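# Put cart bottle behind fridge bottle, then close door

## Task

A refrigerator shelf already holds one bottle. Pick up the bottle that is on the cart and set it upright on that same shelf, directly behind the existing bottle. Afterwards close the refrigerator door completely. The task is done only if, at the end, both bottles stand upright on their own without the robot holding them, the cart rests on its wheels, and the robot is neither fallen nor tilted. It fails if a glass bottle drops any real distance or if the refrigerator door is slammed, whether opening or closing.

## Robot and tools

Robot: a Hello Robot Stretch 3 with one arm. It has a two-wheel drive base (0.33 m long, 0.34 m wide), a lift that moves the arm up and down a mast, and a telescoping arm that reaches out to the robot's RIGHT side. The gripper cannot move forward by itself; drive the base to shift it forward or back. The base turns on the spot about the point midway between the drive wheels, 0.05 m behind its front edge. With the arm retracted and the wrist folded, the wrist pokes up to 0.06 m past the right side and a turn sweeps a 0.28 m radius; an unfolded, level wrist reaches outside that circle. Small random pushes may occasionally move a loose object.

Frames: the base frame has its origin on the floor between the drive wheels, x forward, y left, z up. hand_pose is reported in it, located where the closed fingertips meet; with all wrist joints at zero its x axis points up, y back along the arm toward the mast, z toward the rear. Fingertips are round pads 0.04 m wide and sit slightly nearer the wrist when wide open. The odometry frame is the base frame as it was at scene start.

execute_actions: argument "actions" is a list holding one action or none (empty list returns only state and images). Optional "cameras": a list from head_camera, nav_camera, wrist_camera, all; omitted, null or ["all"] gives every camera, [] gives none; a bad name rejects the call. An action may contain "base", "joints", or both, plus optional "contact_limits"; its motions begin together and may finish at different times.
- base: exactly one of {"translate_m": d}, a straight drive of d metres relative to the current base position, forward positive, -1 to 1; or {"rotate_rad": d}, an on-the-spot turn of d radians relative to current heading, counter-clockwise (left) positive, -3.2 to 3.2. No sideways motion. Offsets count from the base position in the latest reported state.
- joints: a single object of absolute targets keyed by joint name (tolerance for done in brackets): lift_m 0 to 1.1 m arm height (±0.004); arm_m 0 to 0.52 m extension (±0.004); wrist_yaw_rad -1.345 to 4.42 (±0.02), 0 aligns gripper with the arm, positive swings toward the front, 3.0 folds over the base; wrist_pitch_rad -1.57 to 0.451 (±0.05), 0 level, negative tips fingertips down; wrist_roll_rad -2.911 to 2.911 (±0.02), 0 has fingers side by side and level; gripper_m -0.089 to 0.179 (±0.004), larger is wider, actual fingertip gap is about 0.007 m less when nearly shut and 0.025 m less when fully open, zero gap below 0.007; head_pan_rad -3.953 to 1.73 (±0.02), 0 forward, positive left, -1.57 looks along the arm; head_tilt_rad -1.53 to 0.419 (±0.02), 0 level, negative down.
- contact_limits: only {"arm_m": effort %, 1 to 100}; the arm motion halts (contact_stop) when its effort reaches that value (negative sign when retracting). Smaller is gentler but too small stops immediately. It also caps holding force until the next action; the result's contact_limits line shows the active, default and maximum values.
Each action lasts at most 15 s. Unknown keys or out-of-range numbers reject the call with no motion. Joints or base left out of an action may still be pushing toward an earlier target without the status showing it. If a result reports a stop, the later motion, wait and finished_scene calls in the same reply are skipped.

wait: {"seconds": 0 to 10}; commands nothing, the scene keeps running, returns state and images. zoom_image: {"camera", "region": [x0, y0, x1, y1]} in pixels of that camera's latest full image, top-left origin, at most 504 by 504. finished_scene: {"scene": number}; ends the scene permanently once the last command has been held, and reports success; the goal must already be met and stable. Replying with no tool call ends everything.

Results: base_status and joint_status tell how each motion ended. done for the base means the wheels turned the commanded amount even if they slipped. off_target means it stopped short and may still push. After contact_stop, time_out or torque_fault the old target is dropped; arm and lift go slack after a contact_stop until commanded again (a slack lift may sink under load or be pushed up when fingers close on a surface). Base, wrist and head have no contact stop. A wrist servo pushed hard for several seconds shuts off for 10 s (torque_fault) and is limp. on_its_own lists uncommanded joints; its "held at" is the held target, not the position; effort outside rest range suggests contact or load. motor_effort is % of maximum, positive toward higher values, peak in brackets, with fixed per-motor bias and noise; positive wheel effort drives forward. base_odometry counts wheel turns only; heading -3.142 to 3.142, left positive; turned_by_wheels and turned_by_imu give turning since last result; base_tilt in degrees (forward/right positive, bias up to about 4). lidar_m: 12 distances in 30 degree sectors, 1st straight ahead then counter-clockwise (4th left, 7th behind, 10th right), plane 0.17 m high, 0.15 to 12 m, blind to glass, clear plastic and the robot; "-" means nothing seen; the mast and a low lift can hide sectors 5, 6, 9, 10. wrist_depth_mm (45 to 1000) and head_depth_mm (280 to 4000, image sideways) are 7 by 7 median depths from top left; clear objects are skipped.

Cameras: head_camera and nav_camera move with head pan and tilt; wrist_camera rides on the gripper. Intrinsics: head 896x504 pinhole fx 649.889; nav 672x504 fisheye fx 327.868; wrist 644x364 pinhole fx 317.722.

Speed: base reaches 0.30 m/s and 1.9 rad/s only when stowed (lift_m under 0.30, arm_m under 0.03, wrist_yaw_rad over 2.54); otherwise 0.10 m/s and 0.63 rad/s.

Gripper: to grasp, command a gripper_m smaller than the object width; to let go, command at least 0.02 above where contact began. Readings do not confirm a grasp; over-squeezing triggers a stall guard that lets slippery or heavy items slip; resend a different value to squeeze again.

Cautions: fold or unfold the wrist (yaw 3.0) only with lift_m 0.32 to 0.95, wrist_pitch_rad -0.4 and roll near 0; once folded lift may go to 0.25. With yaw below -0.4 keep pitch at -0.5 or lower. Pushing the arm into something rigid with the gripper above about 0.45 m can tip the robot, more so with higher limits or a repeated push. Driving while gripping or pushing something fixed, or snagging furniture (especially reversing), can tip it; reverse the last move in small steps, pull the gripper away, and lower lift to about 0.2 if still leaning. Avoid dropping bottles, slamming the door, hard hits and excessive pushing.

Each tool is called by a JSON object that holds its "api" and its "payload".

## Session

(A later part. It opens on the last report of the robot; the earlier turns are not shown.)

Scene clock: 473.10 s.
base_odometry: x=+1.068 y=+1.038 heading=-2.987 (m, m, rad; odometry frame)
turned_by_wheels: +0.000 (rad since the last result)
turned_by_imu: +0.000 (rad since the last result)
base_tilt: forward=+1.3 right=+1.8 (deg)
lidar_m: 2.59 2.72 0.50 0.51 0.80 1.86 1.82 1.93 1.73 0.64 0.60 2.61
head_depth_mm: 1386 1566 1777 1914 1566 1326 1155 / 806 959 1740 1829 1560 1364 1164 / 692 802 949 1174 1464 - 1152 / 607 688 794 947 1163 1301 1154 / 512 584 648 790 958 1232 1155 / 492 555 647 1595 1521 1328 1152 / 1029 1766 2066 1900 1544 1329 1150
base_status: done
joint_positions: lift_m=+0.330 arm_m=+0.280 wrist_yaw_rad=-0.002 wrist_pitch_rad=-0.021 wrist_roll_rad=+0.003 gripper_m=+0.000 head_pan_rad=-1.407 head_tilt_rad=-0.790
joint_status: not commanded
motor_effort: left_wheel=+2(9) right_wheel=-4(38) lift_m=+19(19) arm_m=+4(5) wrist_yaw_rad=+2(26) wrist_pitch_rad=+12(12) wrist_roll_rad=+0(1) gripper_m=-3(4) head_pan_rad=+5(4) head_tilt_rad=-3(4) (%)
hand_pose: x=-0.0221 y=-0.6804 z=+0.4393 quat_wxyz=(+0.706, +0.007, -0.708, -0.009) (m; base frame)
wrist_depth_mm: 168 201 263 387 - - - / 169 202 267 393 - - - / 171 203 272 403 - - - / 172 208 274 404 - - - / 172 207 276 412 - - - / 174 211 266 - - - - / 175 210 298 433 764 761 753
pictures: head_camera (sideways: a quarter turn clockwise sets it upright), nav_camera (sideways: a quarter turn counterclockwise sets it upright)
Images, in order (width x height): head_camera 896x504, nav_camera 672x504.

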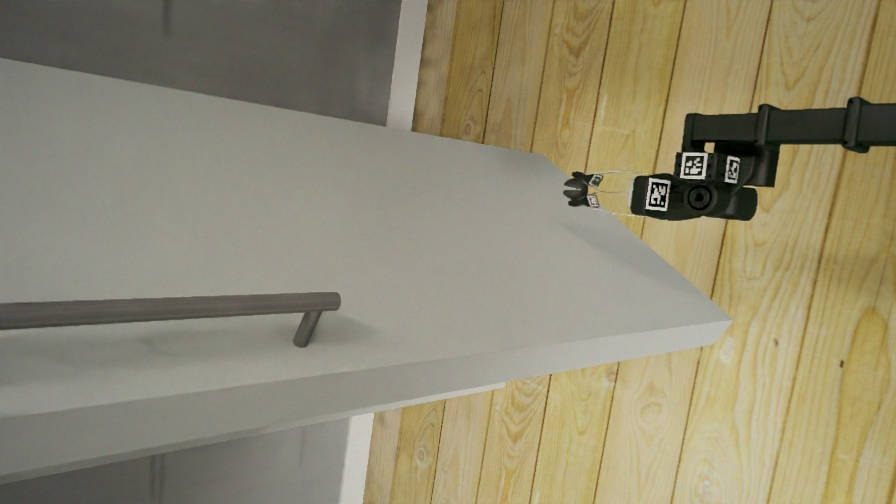

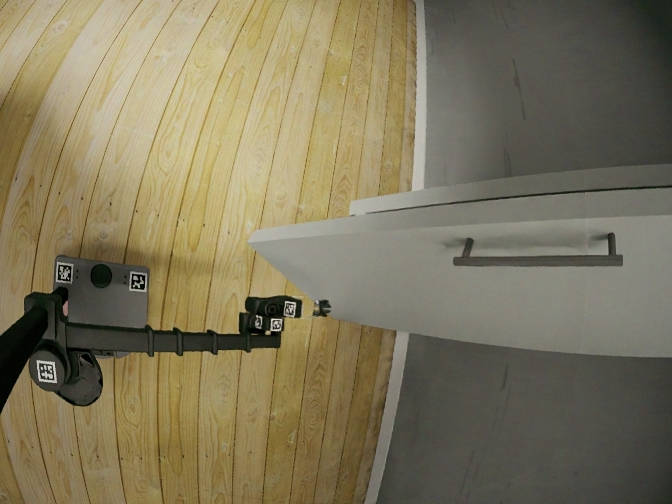

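{"api": "execute_actions", "payload": {"actions": [{"base":{"translate_m":0.2}}], "cameras": []}}

{"api": "execute_actions", "payload": {"actions": [{"base":{"translate_m":0.08},"joints":{"arm_m":0.38}}], "cameras": ["nav_camera","head_camera"]}}

Scene clock: 480.73 s.
base_odometry: x=+0.871 y=+1.007 heading=-2.987 (m, m, rad; odometry frame)
turned_by_wheels: +0.000 (rad since the last result)
turned_by_imu: +0.000 (rad since the last result)
base_tilt: forward=+1.3 right=+1.8 (deg)
lidar_m: 2.39 2.73 0.85 0.48 0.58 2.05 2.01 2.14 1.08 0.66 1.81 2.63
head_depth_mm: 723 857 1041 1749 1569 1331 1159 / 659 766 911 1132 1448 1365 1165 / 593 690 813 985 1241 - 1152 / 560 634 731 870 1067 1270 1158 / 597 1102 1370 1724 1515 1322 1155 / 1541 1756 2037 1888 1552 1314 1154 / 1577 1813 2080 1893 1558 1332 1152
base_status: done
joint_positions: lift_m=+0.330 arm_m=+0.280 wrist_yaw_rad=-0.002 wrist_pitch_rad=-0.021 wrist_roll_rad=+0.003 gripper_m=+0.000 head_pan_rad=-1.407 head_tilt_rad=-0.790
joint_status: not commanded
motor_effort: left_wheel=+2(7) right_wheel=-4(5) lift_m=+19(19) arm_m=+4(5) wrist_yaw_rad=+2(2) wrist_pitch_rad=+12(12) wrist_roll_rad=+0(0) gripper_m=-3(2) head_pan_rad=+4(4) head_tilt_rad=-4(4) (%)
hand_pose: x=-0.0221 y=-0.6804 z=+0.4393 quat_wxyz=(+0.706, +0.007, -0.708, -0.009) (m; base frame)
wrist_depth_mm: 142 162 197 252 352 - - / 143 163 201 258 359 - - / 144 165 202 262 370 - - / 146 167 207 268 382 - - / 148 170 209 275 390 - - / 151 171 204 - 435 - - / 152 175 225 282 395 747 766
pictures: none
No camera images: the call's "cameras" was empty. Leave "cameras" out to get every camera's image.

Scene clock: 482.93 s.
base_odometry: x=+0.791 y=+0.995 heading=-2.987 (m, m, rad; odometry frame)
turned_by_wheels: +0.000 (rad since the last result)
turned_by_imu: +0.000 (rad since the last result)
base_tilt: forward=+1.3 right=+1.7 (deg)
lidar_m: 2.31 2.71 2.10 0.50 0.50 2.13 2.09 2.22 1.08 0.97 1.82 2.64
head_depth_mm: 833 942 1090 1297 1529 1324 1154 / 827 935 1080 1283 1483 1324 1161 / 816 927 1064 1267 1489 1293 1155 / 800 919 1056 1249 1474 1325 1151 / 1464 1658 1943 1841 1523 1326 1154 / 1559 1756 2032 1892 1561 1327 1152 / 1579 1806 2086 1911 1546 1322 1137
base_status: done
joint_positions: lift_m=+0.330 arm_m=+0.380 wrist_yaw_rad=-0.002 wrist_pitch_rad=-0.022 wrist_roll_rad=+0.003 gripper_m=+0.000 head_pan_rad=-1.407 head_tilt_rad=-0.791
joint_status: all done
motor_effort: left_wheel=+2(10) right_wheel=-3(28) lift_m=+19(19) arm_m=+5(18) wrist_yaw_rad=+2(29) wrist_pitch_rad=+13(14) wrist_roll_rad=+0(0) gripper_m=-2(5) head_pan_rad=+4(4) head_tilt_rad=-4(4) (%)
hand_pose: x=-0.0221 y=-0.7803 z=+0.4392 quat_wxyz=(+0.706, +0.007, -0.708, -0.009) (m; base frame)
wrist_depth_mm: - 307 328 344 369 393 946 / - 318 334 356 374 404 - / - 322 340 361 387 412 - / - 323 345 370 397 423 - / - 334 349 374 399 432 - / - 345 359 - 424 445 - / 792 353 373 397 425 467 773
pictures: head_camera (sideways: a quarter turn clockwise sets it upright), nav_camera (sideways: a quarter turn counterclockwise sets it upright)
Images, in order (width x height): head_camera 896x504, nav_camera 672x504.

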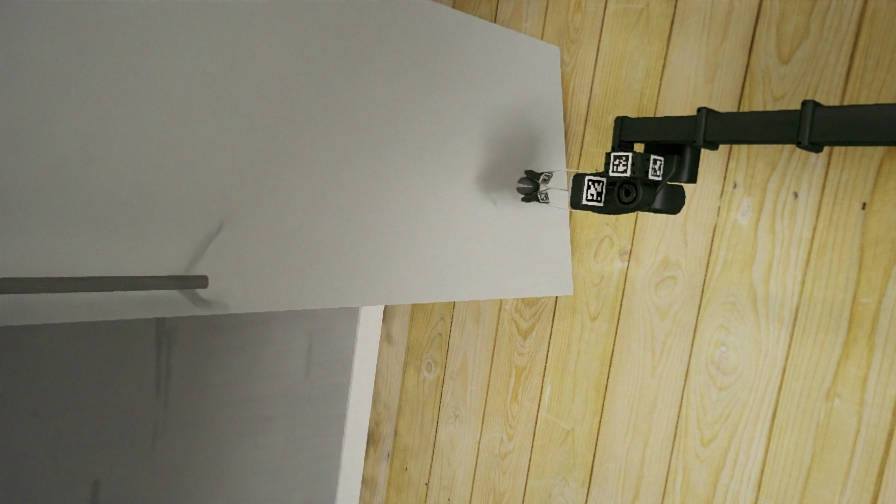

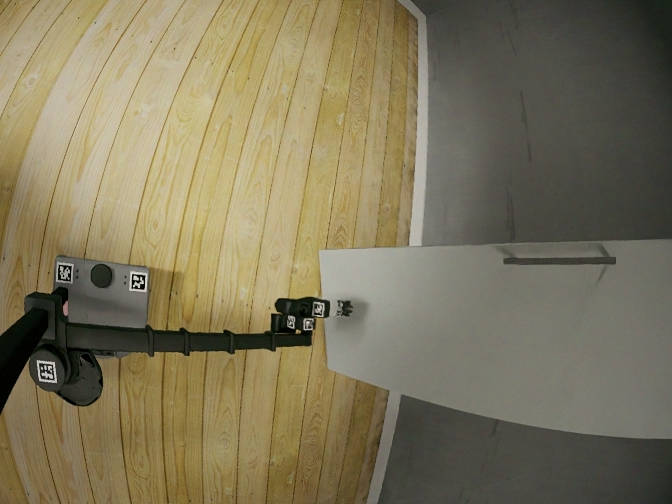

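{"api": "execute_actions", "payload": {"actions": [{"base":{"rotate_rad":-0.6},"joints":{"arm_m":0.2}}], "cameras": []}}

{"api": "execute_actions", "payload": {"actions": [{"base":{"translate_m":0.22}}], "cameras": []}}

{"api": "execute_actions", "payload": {"actions": [{"base":{"rotate_rad":0.6}}], "cameras": []}}

{"api": "execute_actions", "payload": {"actions": [{"base":{"translate_m":-0.08},"joints":{"arm_m":0.33}}]}}

Scene clock: 498.07 s.
base_odometry: x=+0.791 y=+0.995 heading=+2.696 (m, m, rad; odometry frame)
turned_by_wheels: -0.600 (rad since the last result)
turned_by_imu: -0.596 (rad since the last result)
base_tilt: forward=+1.3 right=+1.7 (deg)
lidar_m: 2.42 2.31 2.32 2.14 0.53 0.50 2.18 2.09 2.18 1.78 1.09 1.13
head_depth_mm: 1807 2087 2337 1903 1569 1333 1152 / 1732 2000 2263 1902 1566 1334 1183 / 1655 1900 2168 1915 1581 1382 1111 / 1589 1786 2074 1892 1555 1335 1153 / 1531 1714 1903 1772 1562 1327 1153 / 919 1033 1171 1360 1527 1320 1149 / 885 989 1114 1291 1472 1323 1143
base_status: done
joint_positions: lift_m=+0.330 arm_m=+0.200 wrist_yaw_rad=-0.001 wrist_pitch_rad=-0.022 wrist_roll_rad=+0.003 gripper_m=+0.000 head_pan_rad=-1.407 head_tilt_rad=-0.791
joint_status: all done
motor_effort: left_wheel=+2(6) right_wheel=-4(12) lift_m=+20(20) arm_m=-5(2) wrist_yaw_rad=+1(2) wrist_pitch_rad=+12(12) wrist_roll_rad=+0(0) gripper_m=-4(3) head_pan_rad=+4(4) head_tilt_rad=-4(3) (%)
hand_pose: x=-0.0218 y=-0.6009 z=+0.4393 quat_wxyz=(+0.706, +0.007, -0.708, -0.008) (m; base frame)
wrist_depth_mm: 522 571 - - - - - / 530 580 - - - - - / 548 607 - - - - - / 546 599 - - - - - / 554 620 - - - - - / 561 635 - - - - - / 567 646 784 763 773 757 757
pictures: none
No camera images: the call's "cameras" was empty. Leave "cameras" out to get every camera's image.

Scene clock: 501.43 s.
base_odometry: x=+0.593 y=+1.089 heading=+2.696 (m, m, rad; odometry frame)
turned_by_wheels: +0.000 (rad since the last result)
turned_by_imu: +0.000 (rad since the last result)
base_tilt: forward=+1.4 right=+1.8 (deg)
lidar_m: 2.27 2.49 2.16 2.22 0.83 0.68 2.37 2.29 2.28 1.01 0.98 1.67
head_depth_mm: 1704 1964 2249 1919 1569 1339 1158 / 1616 1856 2157 1907 1570 1327 1176 / 1543 1767 2059 1907 1582 1390 1113 / 891 1011 1169 1396 1538 1322 1153 / 853 966 1104 1291 1490 1323 1155 / 822 927 1048 1215 1443 1316 1144 / 793 889 999 1154 1377 1328 1149
base_status: done
joint_positions: lift_m=+0.330 arm_m=+0.200 wrist_yaw_rad=-0.001 wrist_pitch_rad=-0.022 wrist_roll_rad=+0.003 gripper_m=+0.000 head_pan_rad=-1.407 head_tilt_rad=-0.791
joint_status: not commanded
motor_effort: left_wheel=+2(7) right_wheel=-4(6) lift_m=+19(20) arm_m=-5(5) wrist_yaw_rad=+2(1) wrist_pitch_rad=+12(12) wrist_roll_rad=+0(1) gripper_m=-2(3) head_pan_rad=+4(4) head_tilt_rad=-4(4) (%)
hand_pose: x=-0.0218 y=-0.6009 z=+0.4393 quat_wxyz=(+0.706, +0.007, -0.708, -0.008) (m; base frame)
wrist_depth_mm: 443 491 563 - - - - / 446 514 569 - - - - / 461 514 576 - - - - / 466 518 578 - - - - / 474 516 594 - - - - / 465 540 593 - - - - / 481 539 633 779 763 770 754
pictures: none
No camera images: the call's "cameras" was empty. Leave "cameras" out to get every camera's image.

Scene clock: 503.33 s.
base_odometry: x=+0.593 y=+1.089 heading=-2.987 (m, m, rad; odometry frame)
turned_by_wheels: +0.600 (rad since the last result)
turned_by_imu: +0.597 (rad since the last result)
base_tilt: forward=+1.4 right=+1.8 (deg)
lidar_m: 2.17 2.18 2.20 0.78 0.74 2.33 2.29 2.14 1.00 0.98 1.71 2.47
head_depth_mm: 790 888 1013 1176 1407 1331 1156 / 801 904 1033 1205 1442 1330 1176 / 837 936 1078 1239 1459 1387 1114 / 1393 1566 1803 1883 1561 1324 1153 / 1418 1612 1846 1898 1550 1326 1146 / 1433 1634 1880 1894 1567 1320 1148 / 1472 1684 1971 1893 1551 1330 1151
base_status: done
joint_positions: lift_m=+0.330 arm_m=+0.200 wrist_yaw_rad=-0.001 wrist_pitch_rad=-0.022 wrist_roll_rad=+0.003 gripper_m=+0.000 head_pan_rad=-1.407 head_tilt_rad=-0.791
joint_status: not commanded
motor_effort: left_wheel=-3(7) right_wheel=+4(11) lift_m=+20(19) arm_m=-5(5) wrist_yaw_rad=+1(1) wrist_pitch_rad=+12(12) wrist_roll_rad=+0(0) gripper_m=-2(3) head_pan_rad=+4(4) head_tilt_rad=-4(4) (%)
hand_pose: x=-0.0218 y=-0.6009 z=+0.4393 quat_wxyz=(+0.706, +0.007, -0.708, -0.008) (m; base frame)
wrist_depth_mm: - - - 498 487 480 477 / - - - 497 496 492 486 / - - - 509 513 502 494 / - - - 524 511 503 511 / - - - 538 530 533 520 / - - - - 552 534 534 / 801 792 770 574 557 552 549
pictures: none
No camera images: the call's "cameras" was empty. Leave "cameras" out to get every camera's image.

Scene clock: 505.53 s.
base_odometry: x=+0.672 y=+1.102 heading=-2.987 (m, m, rad; odometry frame)
turned_by_wheels: +0.000 (rad since the last result)
turned_by_imu: +0.000 (rad since the last result)
base_tilt: forward=+1.3 right=+1.6 (deg)
lidar_m: 2.25 2.73 2.22 0.70 0.67 2.25 2.21 2.12 0.99 0.97 1.71 2.45
head_depth_mm: 785 877 1003 1170 1395 1333 1163 / 798 896 1028 1198 1447 1329 1184 / 813 920 1053 1236 1450 1267 1153 / 853 971 1131 1334 1490 1328 1152 / 1409 1596 1825 1890 1566 1324 1152 / 1439 1634 1918 1884 1552 1322 1152 / 1476 1687 1960 1884 1547 1323 1147
base_status: done
joint_positions: lift_m=+0.330 arm_m=+0.330 wrist_yaw_rad=-0.001 wrist_pitch_rad=-0.021 wrist_roll_rad=+0.003 gripper_m=+0.000 head_pan_rad=-1.407 head_tilt_rad=-0.791
joint_status: all done
motor_effort: left_wheel=-3(8) right_wheel=+4(7) lift_m=+19(18) arm_m=+5(6) wrist_yaw_rad=+1(2) wrist_pitch_rad=+12(12) wrist_roll_rad=+0(0) gripper_m=-2(2) head_pan_rad=+5(4) head_tilt_rad=-4(4) (%)
hand_pose: x=-0.0218 y=-0.7303 z=+0.4393 quat_wxyz=(+0.706, +0.007, -0.708, -0.008) (m; base frame)
wrist_depth_mm: - 970 376 369 366 359 356 / - - 384 381 379 370 361 / - - 395 387 384 381 372 / - - 402 396 393 387 381 / - - 414 402 408 397 388 / - - 434 - 411 407 396 / 827 786 432 433 421 416 409
pictures: head_camera (sideways: a quarter turn clockwise sets it upright), nav_camera (sideways: a quarter turn counterclockwise sets it upright), wrist_camera
Images, in order (width x height): head_camera 896x504, nav_camera 672x504, wrist_camera 644x364.

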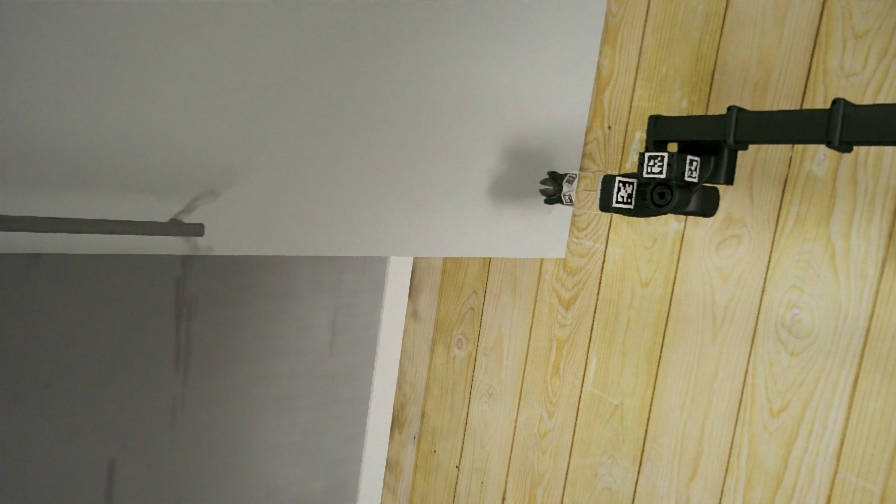

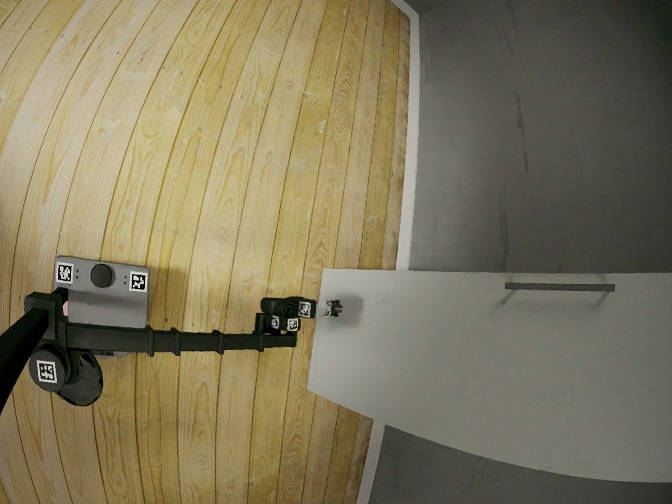

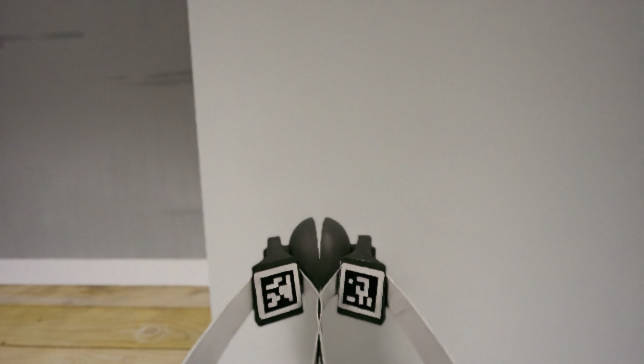

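{"api": "execute_actions", "payload": {"actions": [{"base":{"rotate_rad":-0.5}}], "cameras": []}}

{"api": "execute_actions", "payload": {"actions": [{"base":{"translate_m":0.15}}], "cameras": []}}

{"api": "execute_actions", "payload": {"actions": [{"base":{"rotate_rad":0.4},"joints":{"arm_m":0.42}}], "cameras": []}}

{"api": "execute_actions", "payload": {"actions": [{"joints":{"arm_m":0.518},"contact_limits":{"arm_m":20}}]}}

Scene clock: 514.03 s.
base_odometry: x=+0.672 y=+1.102 heading=+2.796 (m, m, rad; odometry frame)
turned_by_wheels: -0.500 (rad since the last result)
turned_by_imu: -0.497 (rad since the last result)
base_tilt: forward=+1.2 right=+1.8 (deg)
lidar_m: 2.53 2.24 2.75 2.21 0.69 0.65 2.25 2.21 2.08 0.99 0.97 1.71
head_depth_mm: 1561 1806 2124 1892 1569 1337 1158 / 1523 1744 2011 1915 1570 1332 1171 / 1408 1644 1919 1901 1565 1271 1164 / 855 966 1115 1312 1504 1318 1156 / 827 932 1070 1250 1464 1324 1152 / 804 903 1028 1193 1435 1325 1147 / 779 873 989 1147 1416 1310 1152
base_status: done
joint_positions: lift_m=+0.330 arm_m=+0.330 wrist_yaw_rad=-0.001 wrist_pitch_rad=-0.021 wrist_roll_rad=+0.003 gripper_m=+0.000 head_pan_rad=-1.407 head_tilt_rad=-0.791
joint_status: not commanded
motor_effort: left_wheel=+2(7) right_wheel=-4(11) lift_m=+20(19) arm_m=+4(5) wrist_yaw_rad=+2(1) wrist_pitch_rad=+12(12) wrist_roll_rad=+0(0) gripper_m=-2(2) head_pan_rad=+4(4) head_tilt_rad=-3(4) (%)
hand_pose: x=-0.0218 y=-0.7303 z=+0.4393 quat_wxyz=(+0.706, +0.007, -0.708, -0.008) (m; base frame)
wrist_depth_mm: 345 380 415 - - - - / 354 385 429 - - - - / 355 389 441 - - - - / 360 392 446 - - - - / 369 404 451 - - - - / 369 415 450 - - - - / 376 425 479 772 751 766 751
pictures: none
No camera images: the call's "cameras" was empty. Leave "cameras" out to get every camera's image.

Scene clock: 516.70 s.
base_odometry: x=+0.531 y=+1.152 heading=+2.796 (m, m, rad; odometry frame)
turned_by_wheels: +0.000 (rad since the last result)
turned_by_imu: +0.000 (rad since the last result)
base_tilt: forward=+1.2 right=+1.8 (deg)
lidar_m: 2.43 2.14 2.13 2.26 0.87 0.77 2.38 2.34 2.00 0.92 0.91 1.65
head_depth_mm: 1515 1733 2025 1909 1558 1331 1162 / 849 988 1893 1905 1558 1329 1172 / 827 931 1087 1292 1512 1263 1154 / 796 902 1039 1227 1458 1328 1149 / 770 870 997 1172 1421 1322 1151 / 748 843 964 1121 1367 1326 1152 / 721 803 941 1742 1560 1326 1153
base_status: done
joint_positions: lift_m=+0.330 arm_m=+0.330 wrist_yaw_rad=-0.001 wrist_pitch_rad=-0.021 wrist_roll_rad=+0.003 gripper_m=+0.000 head_pan_rad=-1.407 head_tilt_rad=-0.791
joint_status: not commanded
motor_effort: left_wheel=+3(6) right_wheel=-5(5) lift_m=+19(19) arm_m=+5(4) wrist_yaw_rad=+2(1) wrist_pitch_rad=+12(12) wrist_roll_rad=+0(0) gripper_m=-3(2) head_pan_rad=+4(4) head_tilt_rad=-3(3) (%)
hand_pose: x=-0.0218 y=-0.7303 z=+0.4393 quat_wxyz=(+0.706, +0.007, -0.708, -0.008) (m; base frame)
wrist_depth_mm: 300 326 372 410 - - - / 307 334 367 418 - - - / 310 337 380 426 - - - / 314 343 386 436 - - - / 319 349 391 450 - - - / 325 352 396 - - - - / 330 366 418 465 767 747 744
pictures: none
No camera images: the call's "cameras" was empty. Leave "cameras" out to get every camera's image.

Scene clock: 518.60 s.
base_odometry: x=+0.531 y=+1.152 heading=-3.087 (m, m, rad; odometry frame)
turned_by_wheels: +0.400 (rad since the last result)
turned_by_imu: +0.398 (rad since the last result)
base_tilt: forward=+1.2 right=+1.7 (deg)
lidar_m: 2.42 2.13 2.32 0.96 0.86 2.44 2.34 2.25 0.96 0.91 1.59 2.13
head_depth_mm: 740 836 959 1122 1355 1333 1159 / 745 841 967 1136 1348 1341 1150 / 741 849 986 1154 1324 1306 1145 / 1291 1448 1671 1792 1489 1319 1154 / 1322 1487 1726 1879 1553 1326 1151 / 1340 1507 1736 1874 1552 1323 1152 / 1349 1522 1784 1878 1551 1319 1154
base_status: done
joint_positions: lift_m=+0.330 arm_m=+0.420 wrist_yaw_rad=-0.001 wrist_pitch_rad=-0.021 wrist_roll_rad=+0.003 gripper_m=+0.000 head_pan_rad=-1.407 head_tilt_rad=-0.791
joint_status: all done
motor_effort: left_wheel=-2(8) right_wheel=+4(12) lift_m=+19(19) arm_m=+5(4) wrist_yaw_rad=+2(2) wrist_pitch_rad=+12(12) wrist_roll_rad=+0(0) gripper_m=-2(2) head_pan_rad=+5(5) head_tilt_rad=-4(4) (%)
hand_pose: x=-0.0217 y=-0.8203 z=+0.4393 quat_wxyz=(+0.706, +0.007, -0.708, -0.008) (m; base frame)
wrist_depth_mm: 762 748 228 231 234 238 241 / 783 788 233 237 238 243 245 / 830 809 238 241 246 250 253 / 833 838 244 247 252 252 258 / 843 850 249 251 258 262 264 / 854 886 252 - 263 267 273 / 792 787 265 268 271 274 280
pictures: none
No camera images: the call's "cameras" was empty. Leave "cameras" out to get every camera's image.

Scene clock: 520.43 s.
base_odometry: x=+0.531 y=+1.152 heading=-3.087 (m, m, rad; odometry frame)
turned_by_wheels: +0.000 (rad since the last result)
turned_by_imu: +0.000 (rad since the last result)
base_tilt: forward=+1.2 right=+1.7 (deg)
lidar_m: 2.43 2.14 2.32 0.96 0.86 2.44 2.34 2.25 0.96 0.91 1.59 2.13
head_depth_mm: 741 836 960 1118 1357 1335 1154 / 747 846 967 1138 1342 1335 1156 / 741 847 981 1155 1432 1327 1166 / 1288 1460 1680 1763 1484 1325 1148 / 1320 1492 1716 1883 1555 1321 1146 / 1336 1503 1760 1887 1548 1325 1150 / 1347 1524 1772 1890 1552 1319 1150
base_status: not commanded
joint_positions: lift_m=+0.330 arm_m=+0.493 wrist_yaw_rad=+0.000 wrist_pitch_rad=-0.022 wrist_roll_rad=+0.003 gripper_m=+0.000 head_pan_rad=-1.407 head_tilt_rad=-0.791
joint_status: arm_m contact_stop (moved +0.073 of +0.098)
on_its_own: arm_m is slack since a contact_stop, until your next command for it (your +0.518 is given up)
motor_effort: left_wheel=-2(5) right_wheel=+3(8) lift_m=+20(19) arm_m=+0(22) wrist_yaw_rad=+0(1) wrist_pitch_rad=+13(17) wrist_roll_rad=+0(0) gripper_m=-3(3) head_pan_rad=+4(5) head_tilt_rad=-4(4) (%)
contact_limits: arm_m 20 (drawing in: default 32, maximum 52; extending or still: default 44, maximum 71)
hand_pose: x=-0.0215 y=-0.8936 z=+0.4390 quat_wxyz=(+0.706, +0.008, -0.708, -0.008) (m; base frame)
wrist_depth_mm: 702 159 161 163 165 168 169 / 733 162 164 167 169 171 174 / 735 166 168 171 172 175 178 / 755 171 173 175 178 180 183 / 768 175 176 177 182 185 187 / 803 181 180 - 186 189 192 / 789 186 185 190 191 194 197
pictures: head_camera (sideways: a quarter turn clockwise sets it upright), nav_camera (sideways: a quarter turn counterclockwise sets it upright), wrist_camera
Images, in order (width x height): head_camera 896x504, nav_camera 672x504, wrist_camera 644x364.

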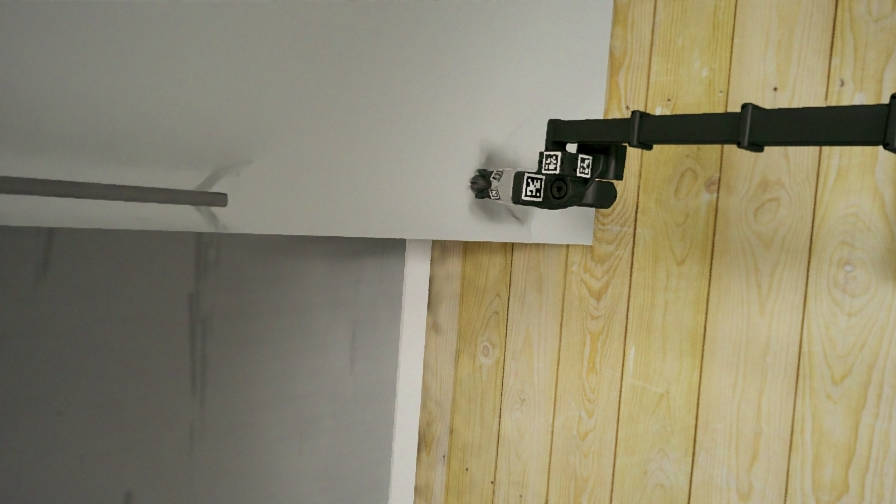

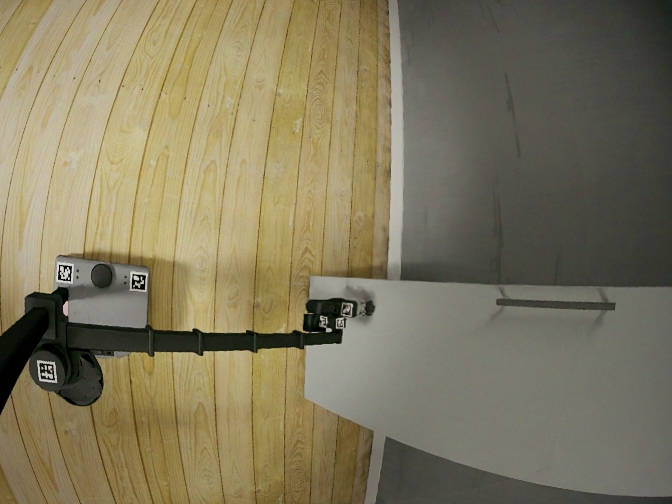

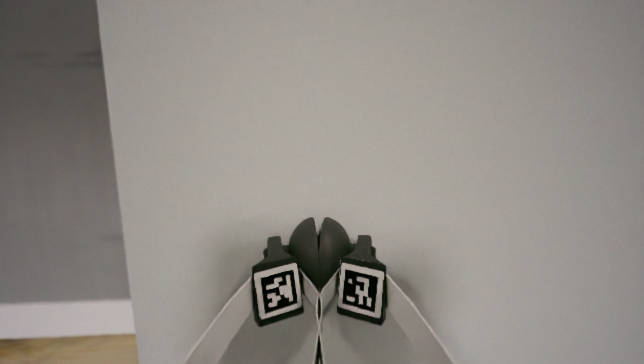

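Door did not move; it is closed.

{"api": "execute_actions", "payload": {"actions": [{"joints":{"arm_m":0.42}}], "cameras": []}}

{"api": "finished_scene", "payload": {"scene": 1}}

Scene clock: 566.90 s.
base_odometry: x=+0.531 y=+1.152 heading=-3.087 (m, m, rad; odometry frame)
turned_by_wheels: +0.000 (rad since the last result)
turned_by_imu: +0.001 (rad since the last result)
base_tilt: forward=+1.2 right=+1.8 (deg)
lidar_m: 2.43 2.14 2.31 0.96 0.86 2.45 2.34 2.25 0.95 0.91 1.59 2.13
head_depth_mm: 739 834 961 1126 1349 1334 1157 / 748 846 970 1133 1349 1330 1156 / 739 849 982 1156 1319 1297 1150 / 1291 1458 1671 1778 1486 1323 1156 / 1319 1497 1731 1883 1556 1321 1150 / 1337 1522 1752 1886 1545 1318 1146 / 1350 1529 1760 1873 1557 1330 1144
base_status: not commanded
joint_positions: lift_m=+0.330 arm_m=+0.420 wrist_yaw_rad=+0.000 wrist_pitch_rad=-0.022 wrist_roll_rad=+0.003 gripper_m=+0.000 head_pan_rad=-1.407 head_tilt_rad=-0.791
joint_status: all done
motor_effort: left_wheel=-2(2) right_wheel=+2(2) lift_m=+19(20) arm_m=-5(6) wrist_yaw_rad=+1(0) wrist_pitch_rad=+13(13) wrist_roll_rad=+0(0) gripper_m=-2(3) head_pan_rad=+5(4) head_tilt_rad=-4(3) (%)
hand_pose: x=-0.0215 y=-0.8209 z=+0.4392 quat_wxyz=(+0.706, +0.008, -0.708, -0.008) (m; base frame)
wrist_depth_mm: 759 796 227 231 235 236 238 / 772 810 233 237 239 242 247 / 794 838 236 241 245 249 251 / 827 819 242 248 250 253 260 / 848 873 250 251 254 262 264 / 863 864 252 - 264 268 271 / 802 793 262 267 268 273 281
pictures: none
No camera images: the call's "cameras" was empty. Leave "cameras" out to get every camera's image.

The scene is finished: the task was done.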